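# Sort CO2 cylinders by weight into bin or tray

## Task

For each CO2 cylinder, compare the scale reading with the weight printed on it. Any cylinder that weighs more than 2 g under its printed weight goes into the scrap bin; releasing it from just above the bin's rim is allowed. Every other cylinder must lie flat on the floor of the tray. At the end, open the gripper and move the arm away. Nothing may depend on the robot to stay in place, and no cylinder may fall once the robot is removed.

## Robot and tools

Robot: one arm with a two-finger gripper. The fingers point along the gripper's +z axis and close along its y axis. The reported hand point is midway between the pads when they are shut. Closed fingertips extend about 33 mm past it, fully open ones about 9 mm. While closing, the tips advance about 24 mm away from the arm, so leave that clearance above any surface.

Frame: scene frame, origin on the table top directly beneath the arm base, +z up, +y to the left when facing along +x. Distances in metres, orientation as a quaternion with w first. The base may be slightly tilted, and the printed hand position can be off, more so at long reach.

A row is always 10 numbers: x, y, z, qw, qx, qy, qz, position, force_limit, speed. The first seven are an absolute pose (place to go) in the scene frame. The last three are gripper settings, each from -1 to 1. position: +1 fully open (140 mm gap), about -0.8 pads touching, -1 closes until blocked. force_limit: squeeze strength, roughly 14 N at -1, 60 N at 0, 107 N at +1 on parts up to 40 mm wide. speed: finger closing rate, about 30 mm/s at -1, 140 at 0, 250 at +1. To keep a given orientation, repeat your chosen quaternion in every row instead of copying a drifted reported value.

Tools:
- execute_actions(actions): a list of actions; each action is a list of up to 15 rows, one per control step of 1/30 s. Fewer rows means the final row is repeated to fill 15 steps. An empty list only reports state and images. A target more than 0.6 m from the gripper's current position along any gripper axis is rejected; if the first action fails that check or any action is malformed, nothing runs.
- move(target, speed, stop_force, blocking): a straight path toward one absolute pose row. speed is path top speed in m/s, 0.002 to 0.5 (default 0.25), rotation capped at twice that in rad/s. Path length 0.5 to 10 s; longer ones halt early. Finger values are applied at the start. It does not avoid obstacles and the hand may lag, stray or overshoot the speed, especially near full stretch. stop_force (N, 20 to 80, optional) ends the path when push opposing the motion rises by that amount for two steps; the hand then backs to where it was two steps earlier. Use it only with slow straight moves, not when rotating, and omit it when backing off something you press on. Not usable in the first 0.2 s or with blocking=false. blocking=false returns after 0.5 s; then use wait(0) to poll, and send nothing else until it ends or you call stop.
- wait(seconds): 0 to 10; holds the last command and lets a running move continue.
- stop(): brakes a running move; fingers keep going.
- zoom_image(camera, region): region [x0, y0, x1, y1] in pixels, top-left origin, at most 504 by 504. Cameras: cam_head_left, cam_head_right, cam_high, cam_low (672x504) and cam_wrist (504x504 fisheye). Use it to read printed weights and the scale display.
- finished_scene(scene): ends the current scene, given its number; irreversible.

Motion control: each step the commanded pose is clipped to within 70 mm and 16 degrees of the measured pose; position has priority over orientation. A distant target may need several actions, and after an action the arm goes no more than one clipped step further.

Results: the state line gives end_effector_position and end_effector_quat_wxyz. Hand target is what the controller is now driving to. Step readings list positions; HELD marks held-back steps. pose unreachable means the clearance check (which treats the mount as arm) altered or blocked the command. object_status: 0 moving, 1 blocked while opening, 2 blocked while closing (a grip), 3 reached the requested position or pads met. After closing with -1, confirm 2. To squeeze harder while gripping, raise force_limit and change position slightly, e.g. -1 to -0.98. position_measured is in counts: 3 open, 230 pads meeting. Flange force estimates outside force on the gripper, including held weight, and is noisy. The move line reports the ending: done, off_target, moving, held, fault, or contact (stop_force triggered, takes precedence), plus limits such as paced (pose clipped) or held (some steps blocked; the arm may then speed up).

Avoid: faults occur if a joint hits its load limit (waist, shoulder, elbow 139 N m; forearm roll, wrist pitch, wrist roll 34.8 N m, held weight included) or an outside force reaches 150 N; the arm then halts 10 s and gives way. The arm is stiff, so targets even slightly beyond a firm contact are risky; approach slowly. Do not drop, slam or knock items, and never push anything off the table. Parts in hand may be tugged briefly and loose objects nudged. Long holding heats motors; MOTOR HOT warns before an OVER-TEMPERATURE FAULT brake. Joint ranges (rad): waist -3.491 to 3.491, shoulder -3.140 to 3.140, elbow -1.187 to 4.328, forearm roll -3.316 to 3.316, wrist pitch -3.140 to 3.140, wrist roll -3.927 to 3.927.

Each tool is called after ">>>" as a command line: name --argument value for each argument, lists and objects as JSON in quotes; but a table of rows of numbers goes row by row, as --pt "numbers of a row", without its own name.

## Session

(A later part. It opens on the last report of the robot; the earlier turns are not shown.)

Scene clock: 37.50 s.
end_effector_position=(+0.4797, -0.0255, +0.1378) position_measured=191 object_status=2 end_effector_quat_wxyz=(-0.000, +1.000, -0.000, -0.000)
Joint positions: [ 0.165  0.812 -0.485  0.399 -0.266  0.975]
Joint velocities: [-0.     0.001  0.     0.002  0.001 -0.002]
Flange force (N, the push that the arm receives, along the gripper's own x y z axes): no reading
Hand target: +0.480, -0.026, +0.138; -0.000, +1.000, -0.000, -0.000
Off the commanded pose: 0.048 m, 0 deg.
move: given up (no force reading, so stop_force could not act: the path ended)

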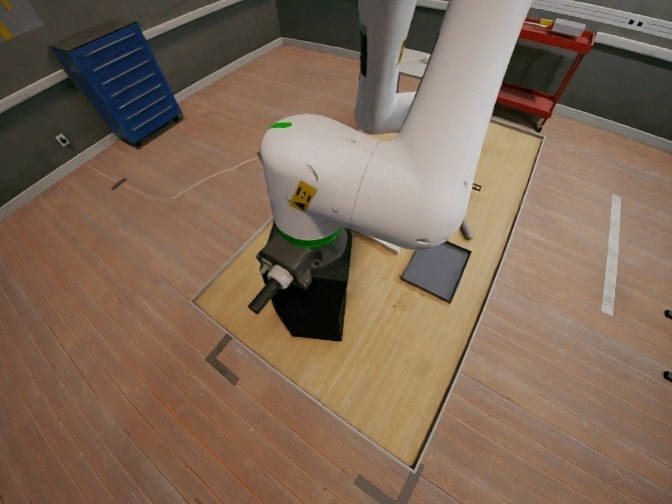

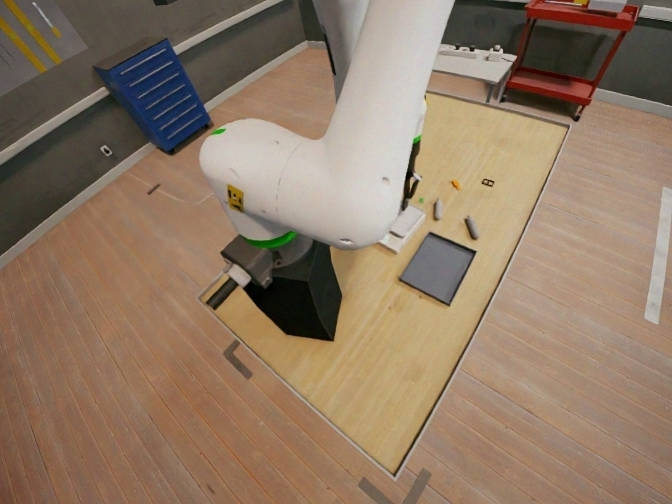

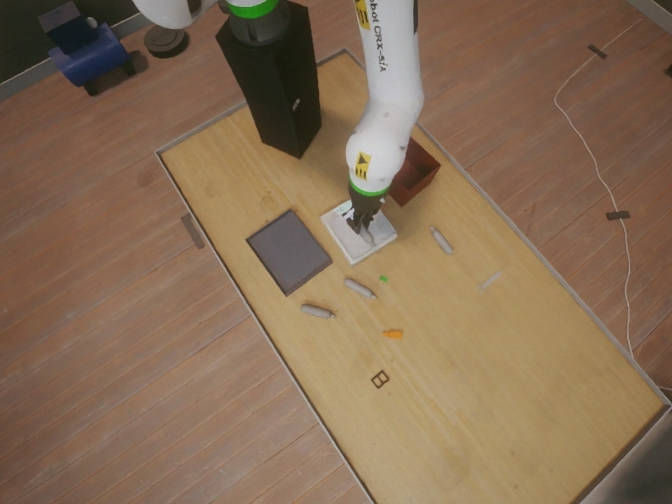

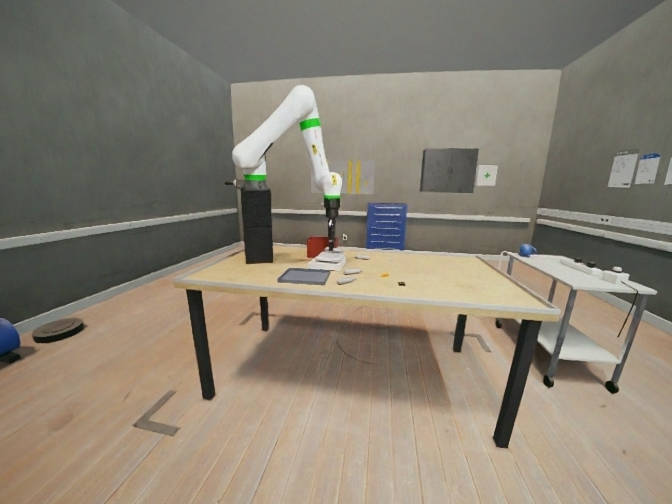

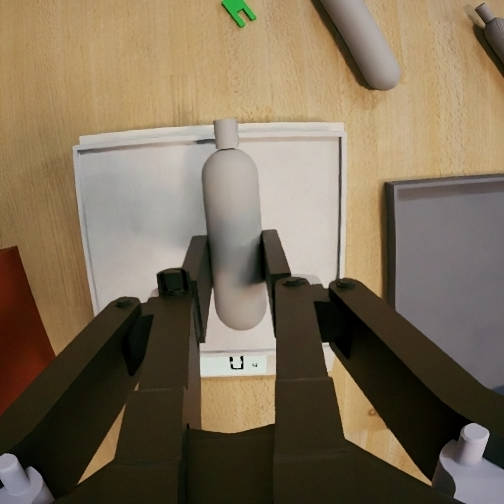

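>>> move --target '[0.475,-0.015,0.108,0,1,0,0,-1,-0.3,0]' --speed 0.02

Scene clock: 42.60 s.
end_effector_position=(+0.4750, -0.0151, +0.1080) position_measured=191 object_status=2 end_effector_quat_wxyz=(-0.000, +1.000, +0.000, -0.001)
Joint positions: [ 0.151  0.878 -0.523  0.622 -0.174  0.761]
Joint velocities: [-0.016 -0.003 -0.029  0.114  0.023 -0.098]
Flange force (N, the push that the arm receives, along the gripper's own x y z axes): no reading
Hand target: +0.475, -0.015, +0.108; -0.000, +1.000, +0.000, -0.001
Off the commanded pose: 0.000 m, 0 deg.
move: done

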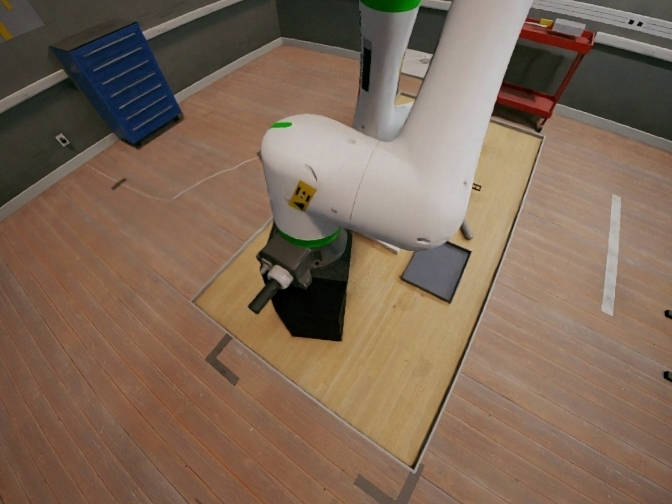

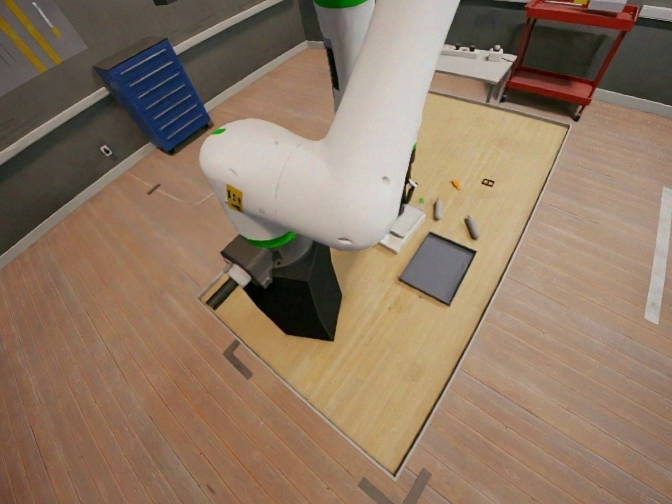

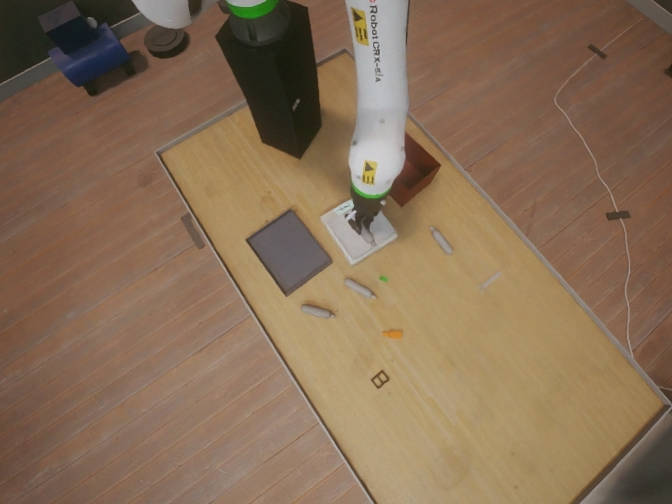

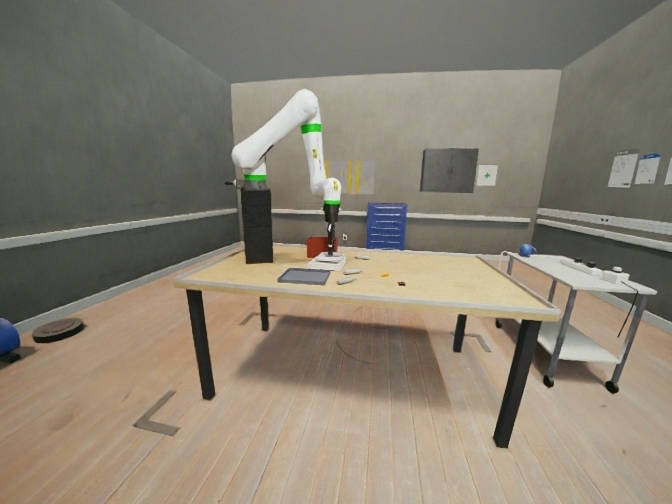

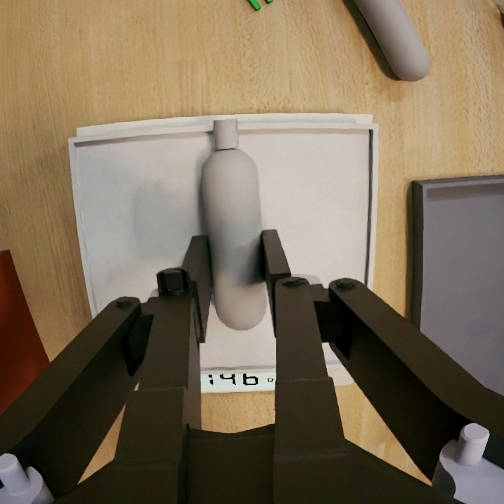

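>>> move --target '[0.475,-0.015,0.108,0,1,0,0,-0.2,-0.3,0]'

>>> wait --seconds 1.5

Scene clock: 47.50 s.
end_effector_position=(+0.4750, -0.0150, +0.1080) position_measured=154 object_status=3 end_effector_quat_wxyz=(-0.000, +1.000, +0.000, -0.000)
Joint positions: [ 0.146  0.877 -0.532  0.656 -0.167  0.731]
Joint velocities: [-0.006 -0.001 -0.009  0.036  0.007 -0.031]
Flange force (N, the push that the arm receives, along the gripper's own x y z axes): no reading
Hand target: +0.475, -0.015, +0.108; -0.000, +1.000, +0.000, -0.000
Off the commanded pose: 0.000 m, 0 deg.
move: done

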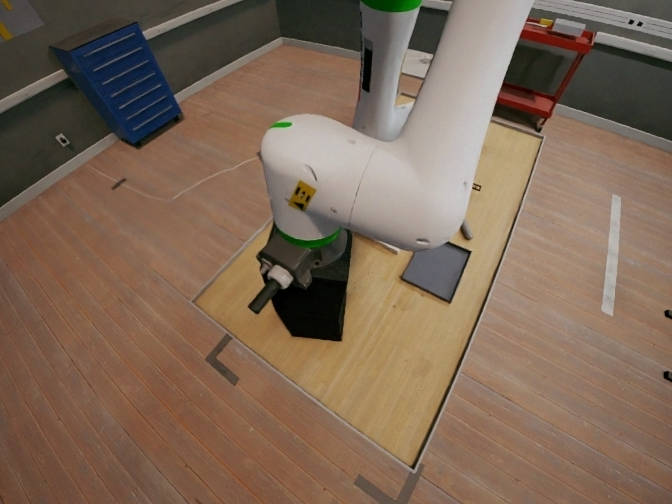

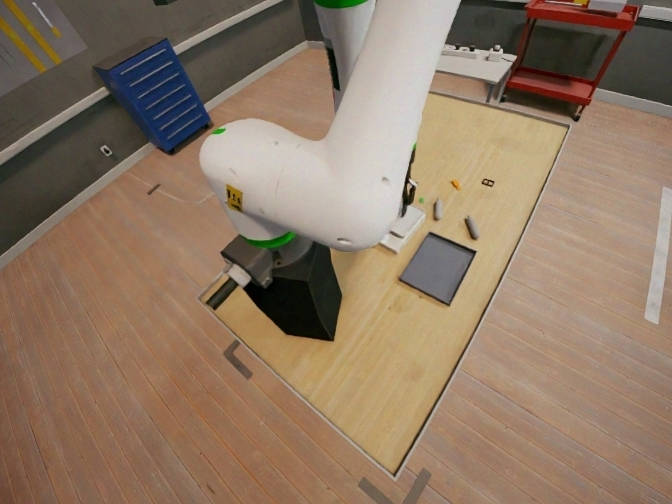

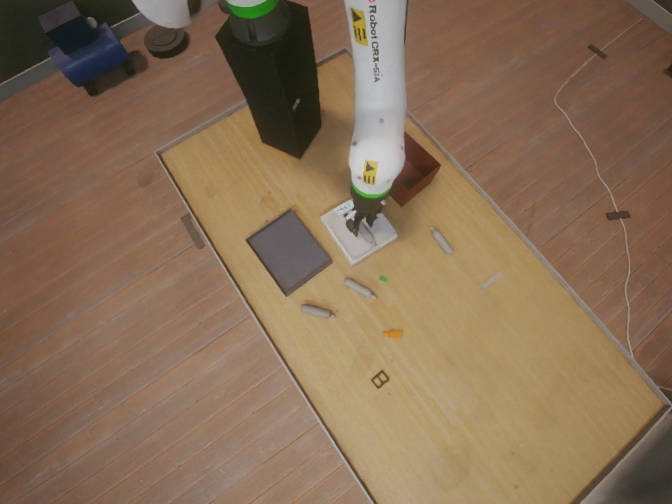

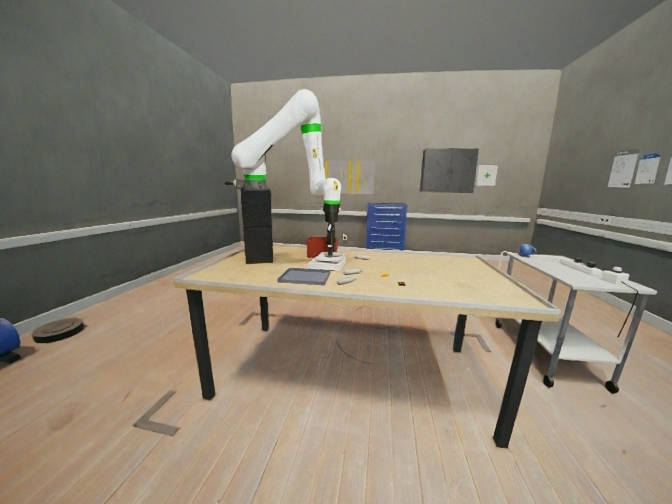

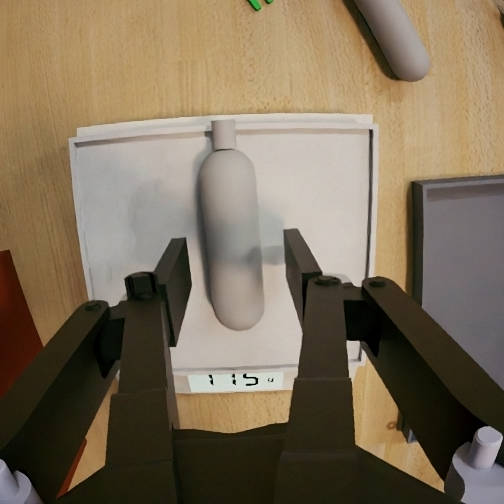

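Scene clock: 49.00 s.
end_effector_position=(+0.4750, -0.0150, +0.1080) position_measured=154 object_status=3 end_effector_quat_wxyz=(-0.000, +1.000, +0.000, -0.000)
Joint positions: [ 0.145  0.877 -0.532  0.659 -0.167  0.729]
Joint velocities: [ 0.    -0.001  0.     0.001  0.001  0.001]
Flange force (N, the push that the arm receives, along the gripper's own x y z axes): no reading
Hand target: +0.475, -0.015, +0.108; -0.000, +1.000, +0.000, -0.000
Off the commanded pose: 0.000 m, 0 deg.
wait: 1.50 s; at rest by 0.17 s

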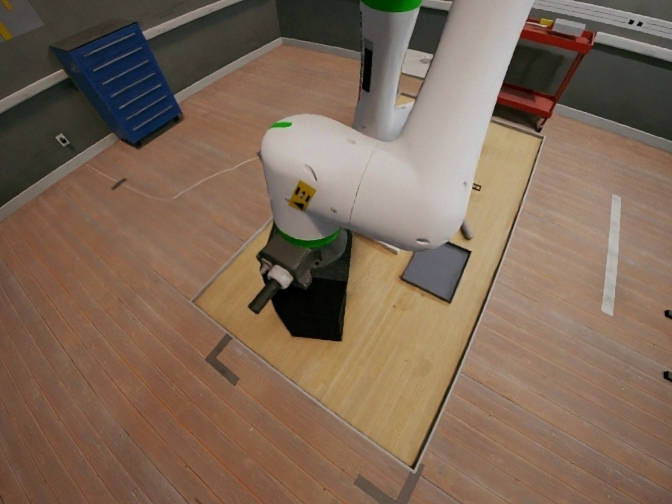

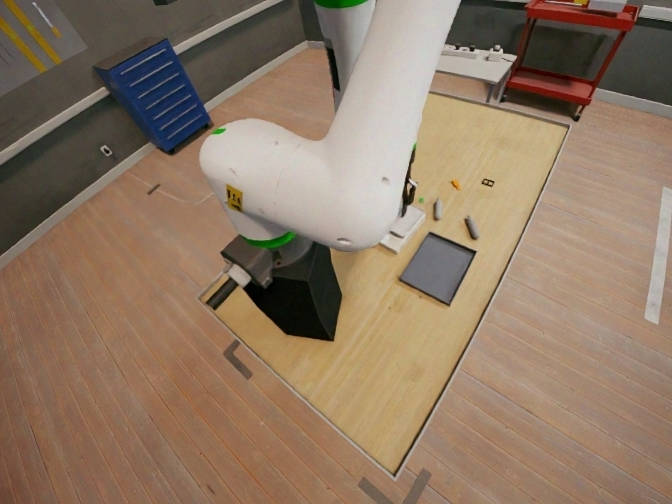

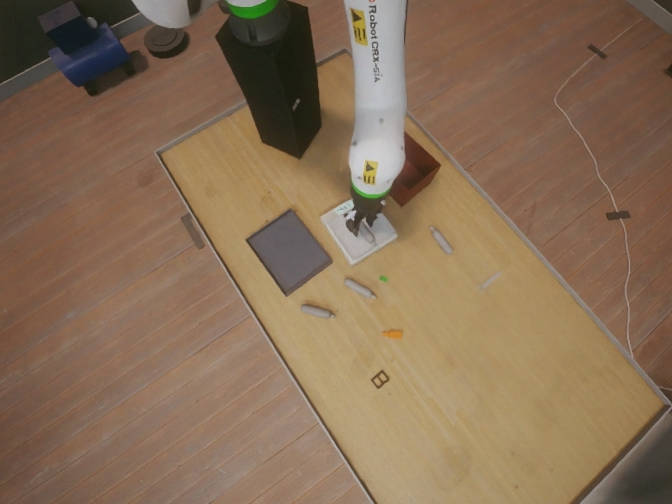

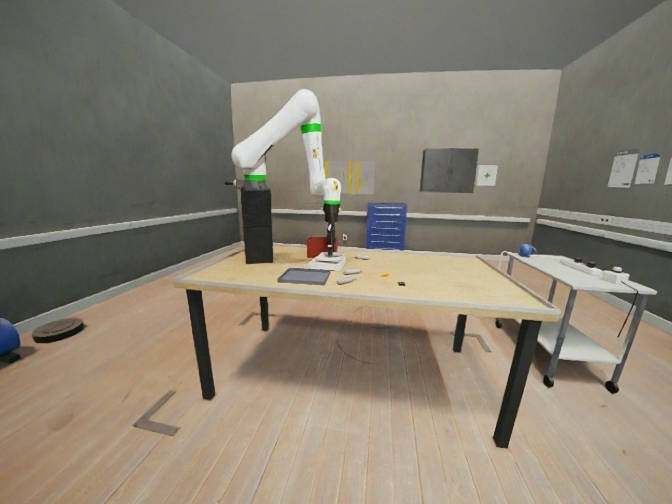

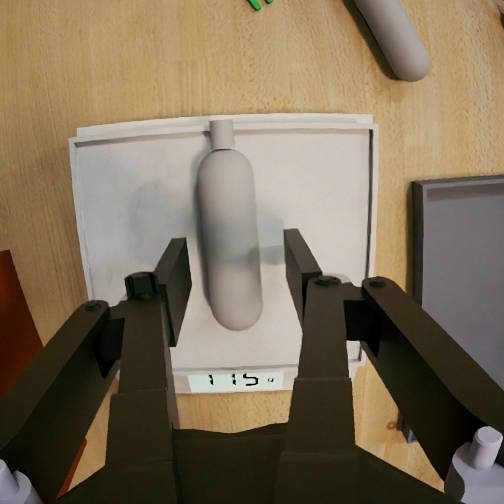

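>>> zoom_image --camera "cam_high" --region '[325,190,375,230]'

Region (325, 190, 375, 230) of cam_high's 672x504 image, scaled by 10.080, with more detail than that image has; it fills the top 403 rows of this view, and the rest is white.

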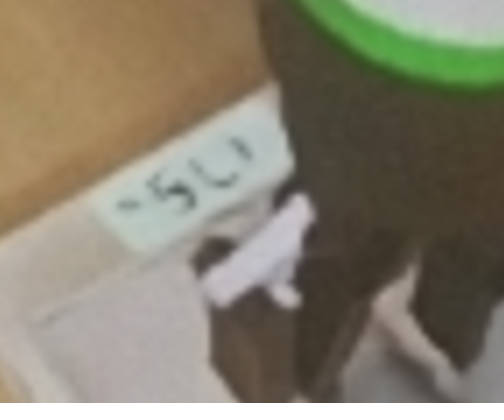

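>>> move --target '[0.485,-0.013,0.112,0,1,0,0,-0.2,-0.3,0]' --speed 0.03

>>> move --target '[0.485,-0.013,0.112,0,1,0,0,-1,-0.3,0]'

>>> move --target '[0.5,-0.015,0.19,0,1,0,0,-1,-0.3,0]' --speed 0.12

>>> move --target '[0.41,-0.22,0.12,-0.123,0.696,0.696,-0.123,-1,-0.3,0]' --speed 0.3

Scene clock: 70.90 s.
end_effector_position=(+0.4848, -0.0129, +0.1119) position_measured=154 object_status=3 end_effector_quat_wxyz=(+0.001, +1.000, -0.000, +0.001)
Joint positions: [ 0.168  0.879 -0.483  0.532 -0.207  0.836]
Joint velocities: [ 0.019  0.006  0.058 -0.183 -0.049  0.168]
Flange force (N, the push that the arm receives, along the gripper's own x y z axes): no reading
Hand target: +0.485, -0.013, +0.112; +0.001, +1.000, -0.000, +0.001
Off the commanded pose: 0.000 m, 0 deg.
move: done

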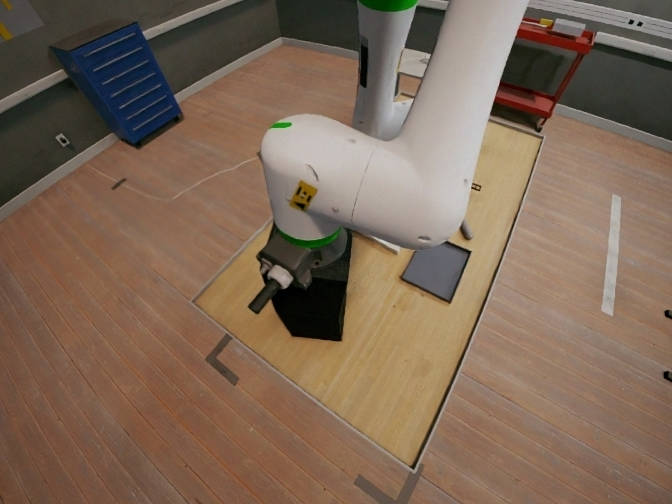

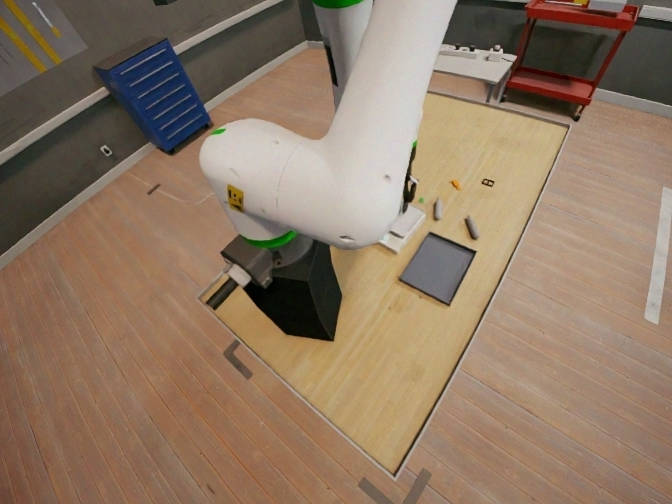

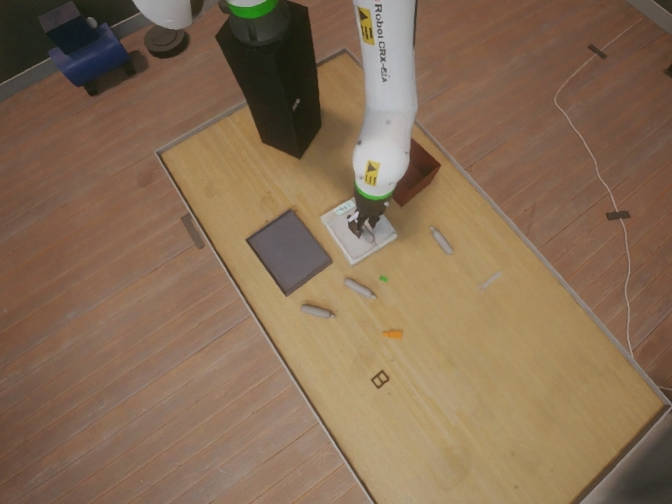

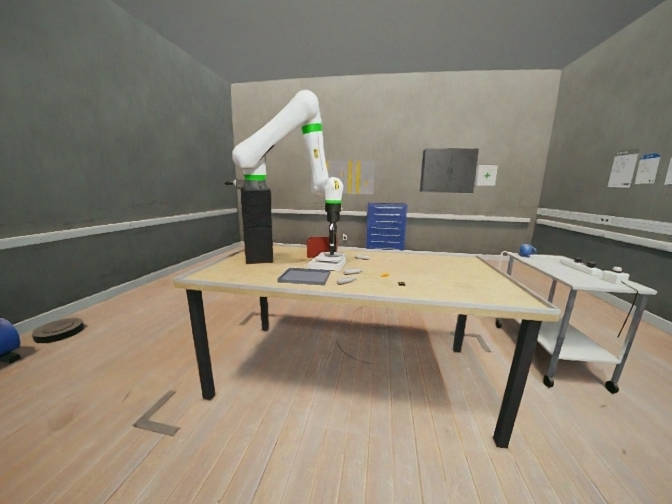

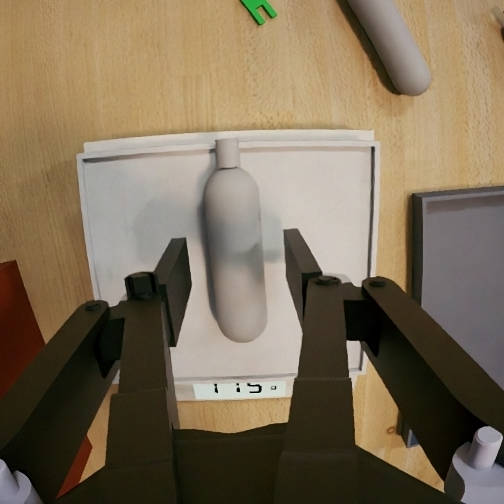

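Scene clock: 71.60 s.
end_effector_position=(+0.4850, -0.0130, +0.1120) position_measured=193 object_status=2 end_effector_quat_wxyz=(+0.000, +1.000, -0.000, +0.000)
Joint positions: [ 0.171  0.88  -0.471  0.496 -0.217  0.869]
Joint velocities: [ 0.001  0.001  0.006 -0.017 -0.004  0.016]
Flange force (N, the push that the arm receives, along the gripper's own x y z axes): no reading
Hand target: +0.485, -0.013, +0.112; +0.000, +1.000, +0.000, +0.000
Off the commanded pose: 0.000 m, 0 deg.
move: done

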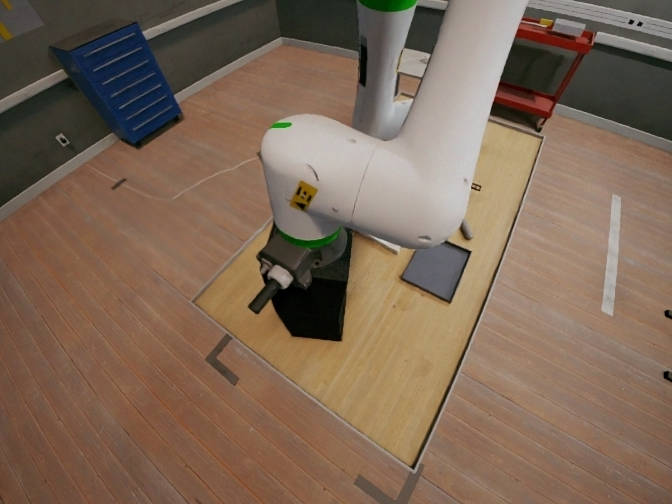

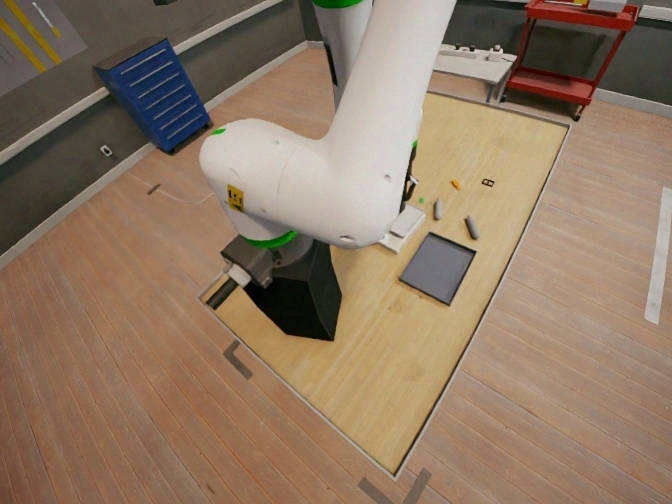

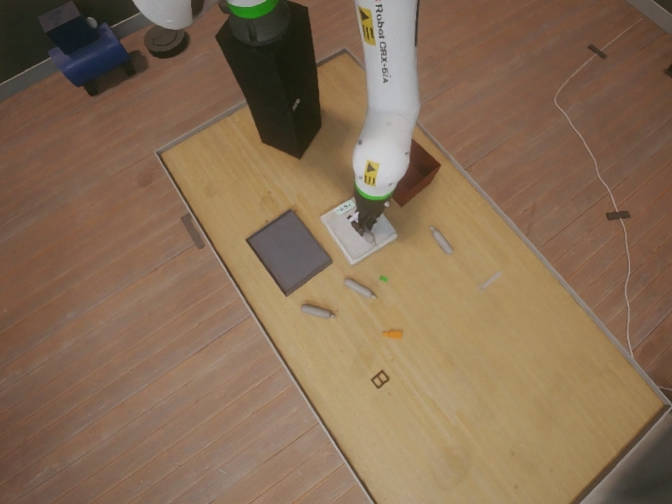

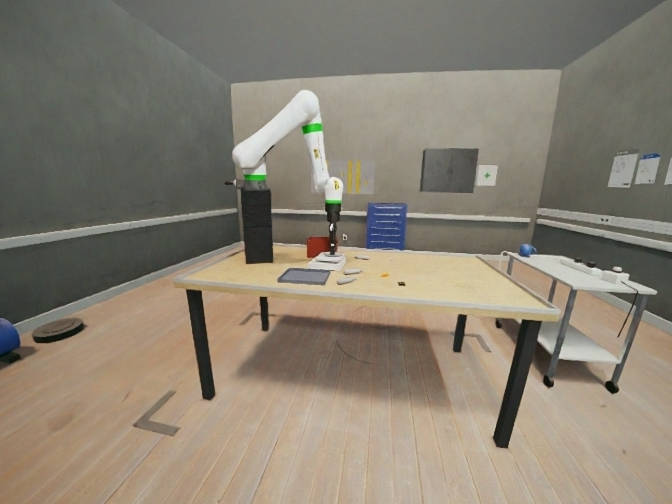

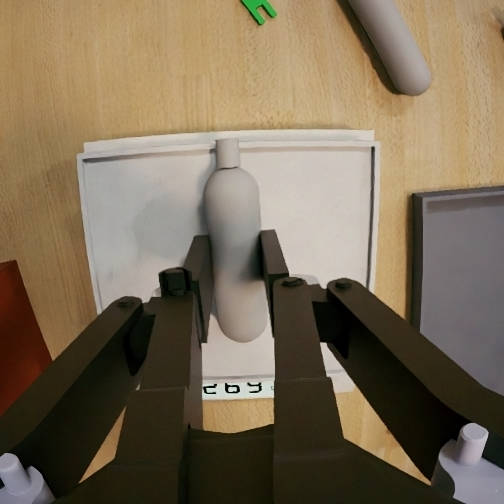

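Scene clock: 72.63 s.
end_effector_position=(+0.5001, -0.0147, +0.1898) position_measured=193 object_status=2 end_effector_quat_wxyz=(-0.000, +1.000, +0.000, -0.000)
Joint positions: [ 0.201  0.714 -0.423  0.254 -0.421  1.092]
Joint velocities: [-0.003 -0.001  0.001 -0.003 -0.002  0.003]
Flange force (N, the push that the arm receives, along the gripper's own x y z axes): [-7.4 0.3 -4.6]
Hand target: +0.500, -0.015, +0.190; -0.000, +1.000, +0.000, -0.000
Off the commanded pose: 0.000 m, 0 deg.
move: done

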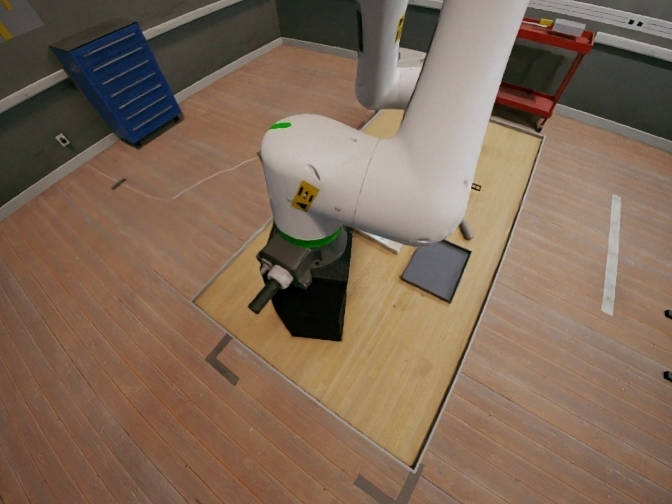

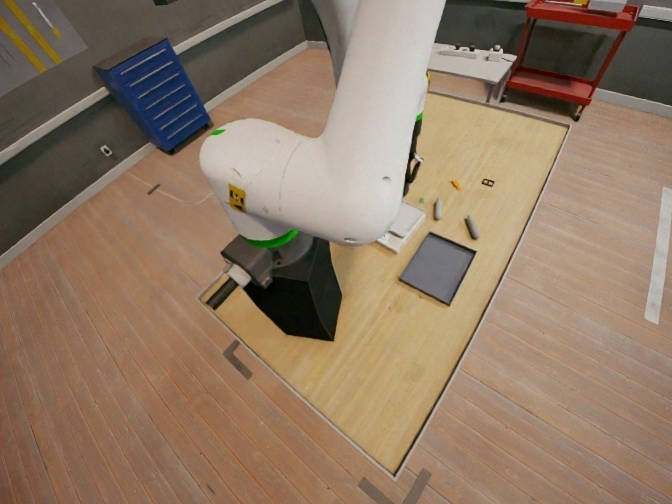

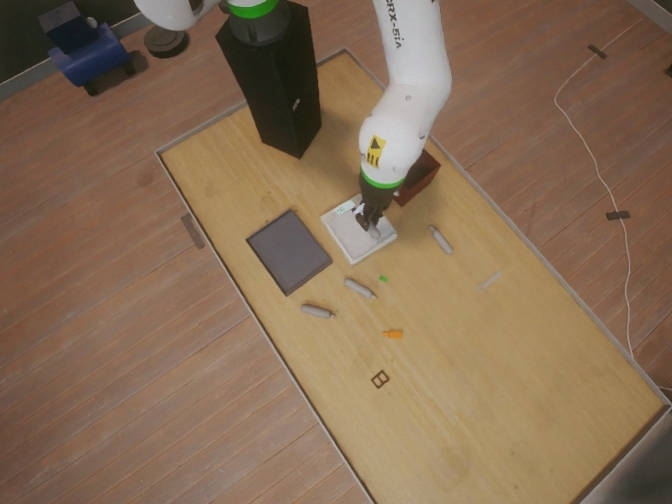

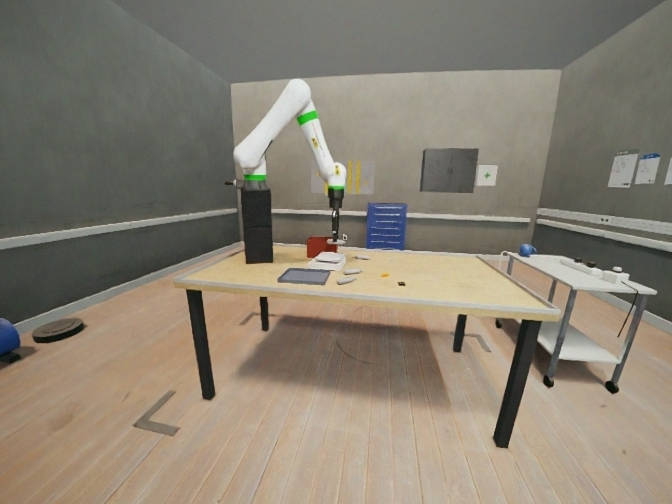

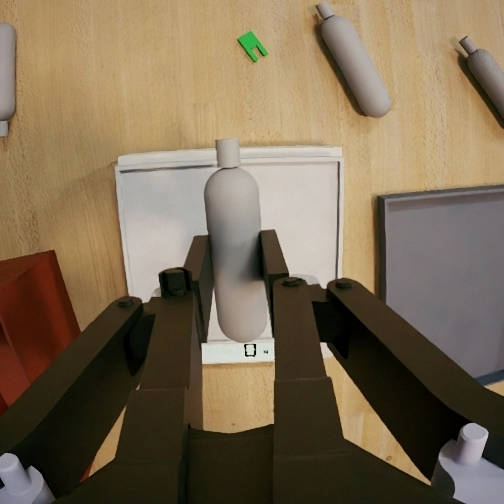

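Scene clock: 75.73 s.
end_effector_position=(+0.4101, -0.2190, +0.1204) position_measured=193 object_status=2 end_effector_quat_wxyz=(-0.124, +0.696, +0.696, -0.122)
Joint positions: [-0.21   0.967 -0.12   0.192 -0.778  3.133]
Joint velocities: [-0.001 -0.001  0.001  0.001  0.     0.003]
Flange force (N, the push that the arm receives, along the gripper's own x y z axes): [2.9 -2.6 -1.1]
Hand target: +0.410, -0.219, +0.120; -0.124, +0.696, +0.696, -0.122
Off the commanded pose: 0.001 m, 0 deg.
move: done

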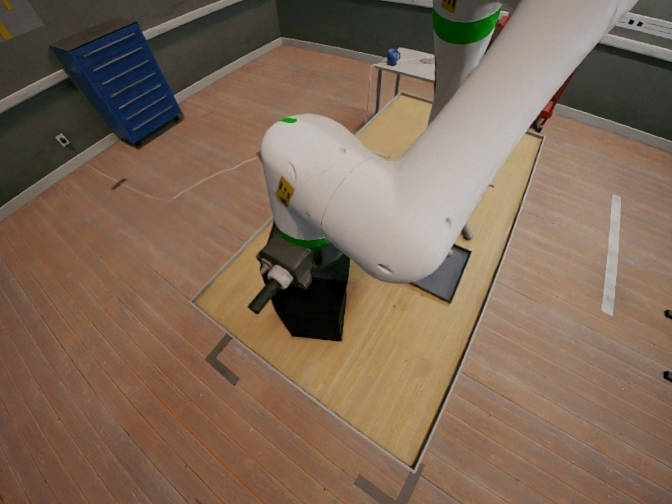

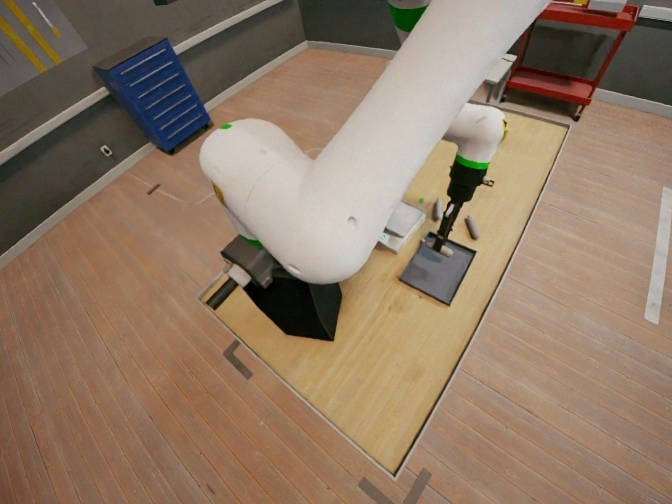

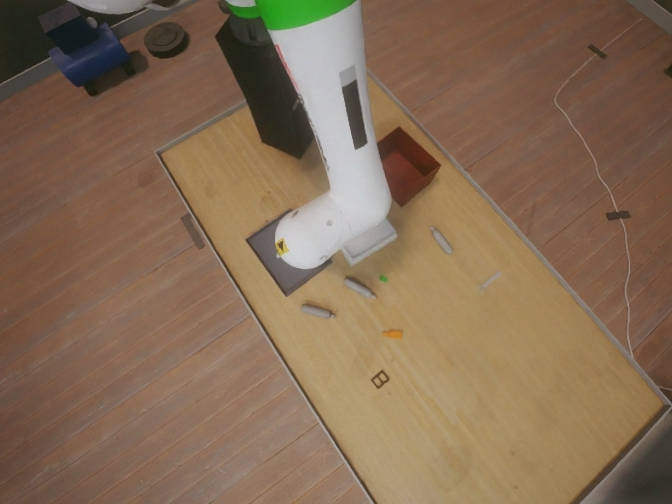

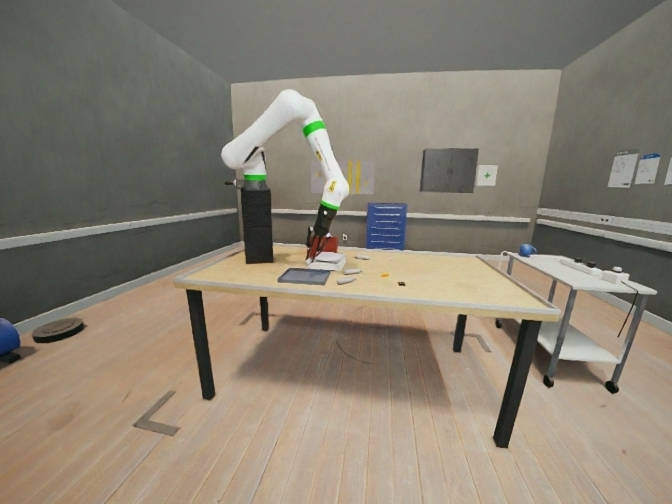

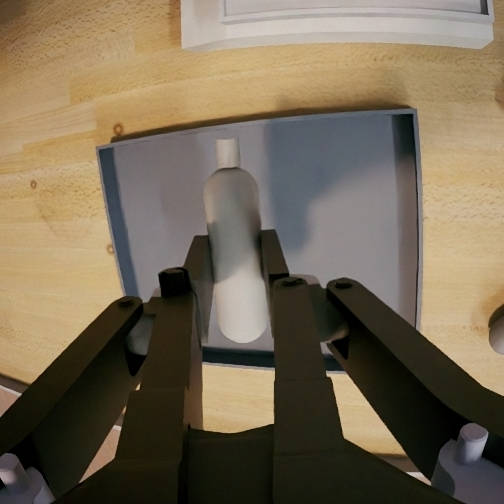

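>>> move --target '[0.355,-0.225,0.075,-0.123,0.696,0.696,-0.123,-1,-0.3,0]' --speed 0.1

>>> move --target '[0.355,-0.225,0.054,-0.123,0.696,0.696,-0.123,-1,-0.3,0]' --speed 0.01 --stop_force 20

Scene clock: 86.33 s.
end_effector_position=(+0.3549, -0.2251, +0.0752) position_measured=193 object_status=2 end_effector_quat_wxyz=(-0.123, +0.696, +0.696, -0.123)
Joint positions: [-0.249  1.019 -0.237  0.26  -0.61   3.093]
Joint velocities: [-0.     0.001 -0.001  0.002  0.003 -0.002]
Flange force (N, the push that the arm receives, along the gripper's own x y z axes): [3.1 -7.9 -2.8]
Hand target: +0.355, -0.225, +0.075; -0.123, +0.696, +0.696, -0.123
Off the commanded pose: 0.000 m, 0 deg.
move: done

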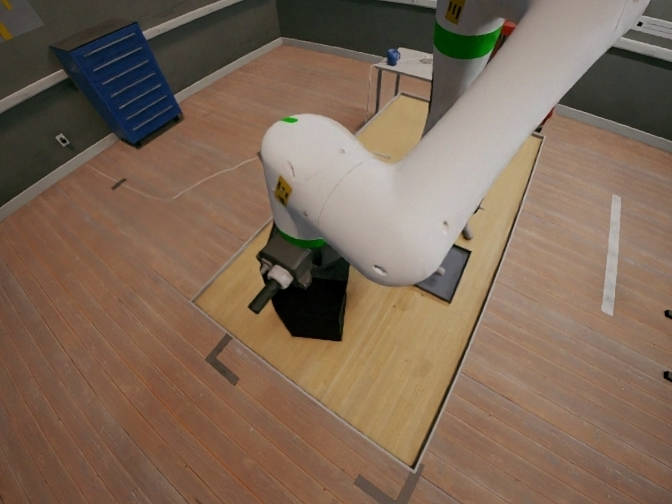

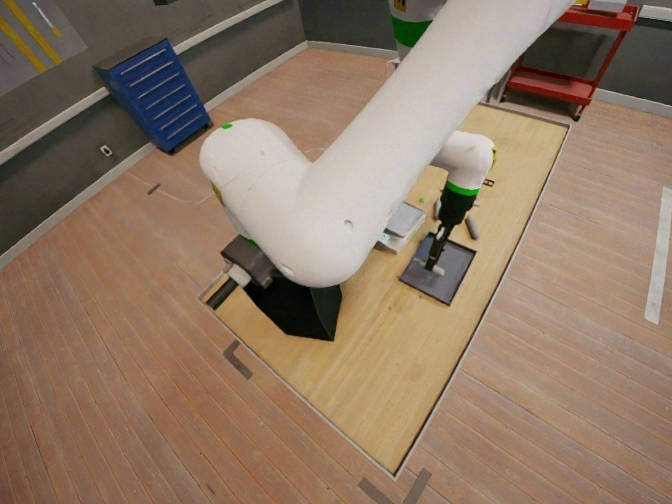

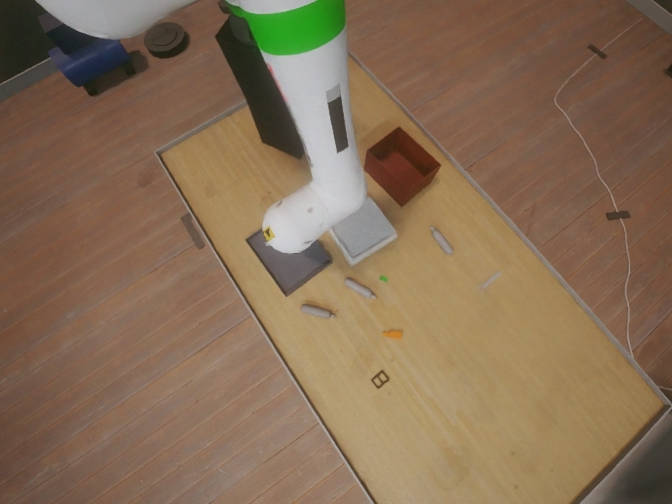

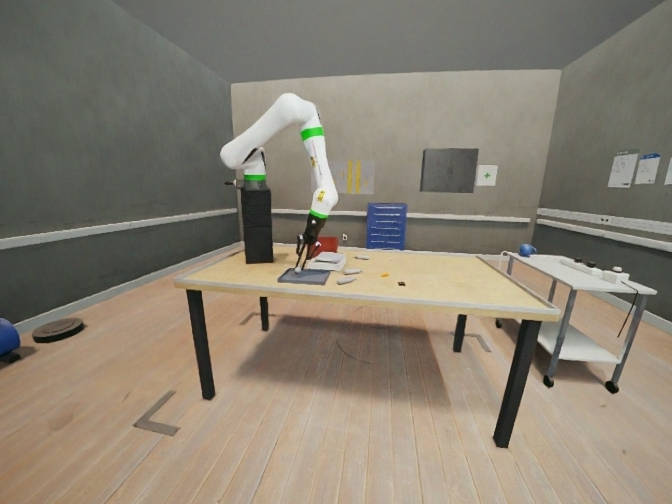

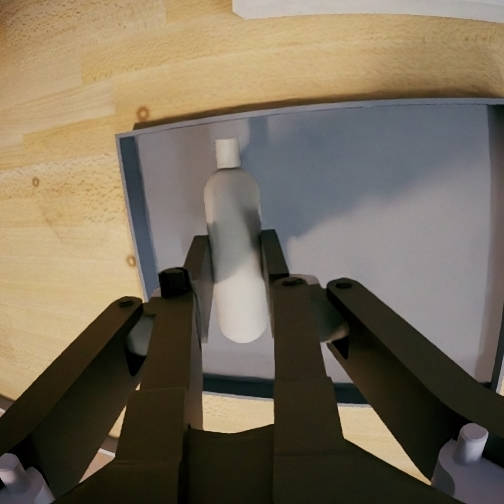

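Scene clock: 88.67 s.
end_effector_position=(+0.3550, -0.2250, +0.0540) position_measured=193 object_status=2 end_effector_quat_wxyz=(-0.123, +0.696, +0.696, -0.123)
Joint positions: [-0.254  1.068 -0.211  0.272 -0.586  3.084]
Joint velocities: [-0.    -0.001  0.    -0.     0.001  0.   ]
Flange force (N, the push that the arm receives, along the gripper's own x y z axes): [3.1 -4.5 -3.8]
Hand target: +0.355, -0.225, +0.054; -0.123, +0.696, +0.696, -0.123
Off the commanded pose: 0.000 m, 0 deg.
move: done

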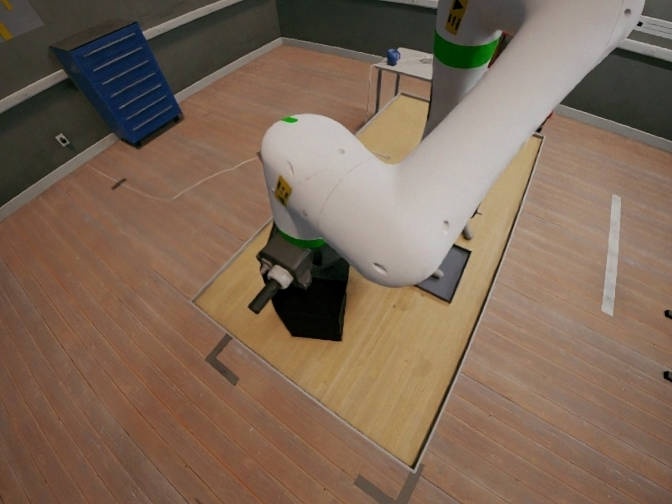

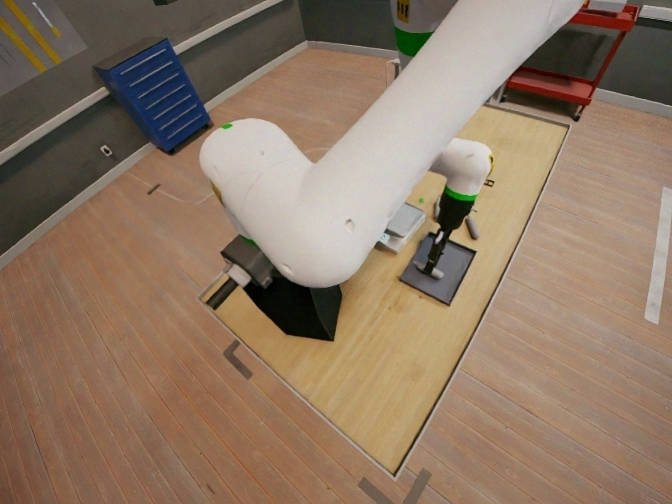

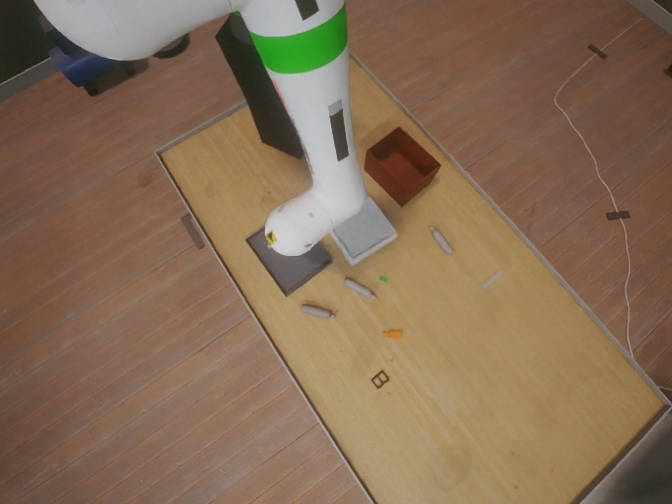

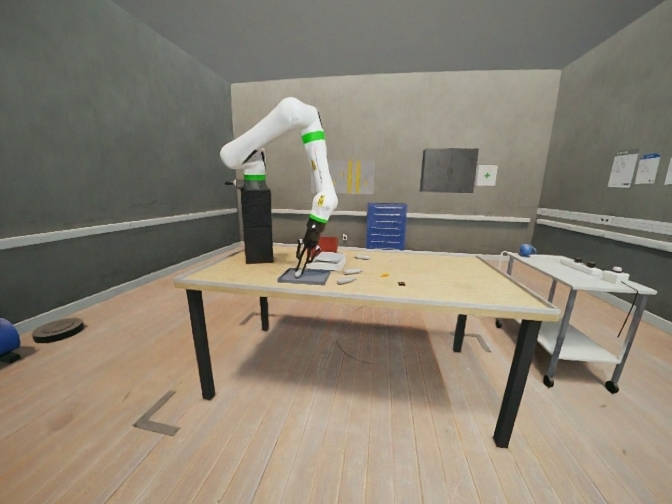

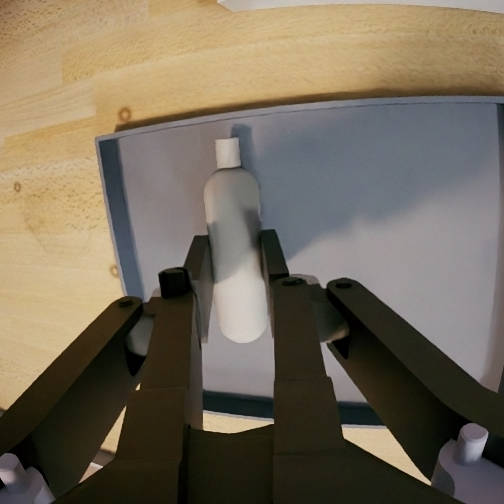

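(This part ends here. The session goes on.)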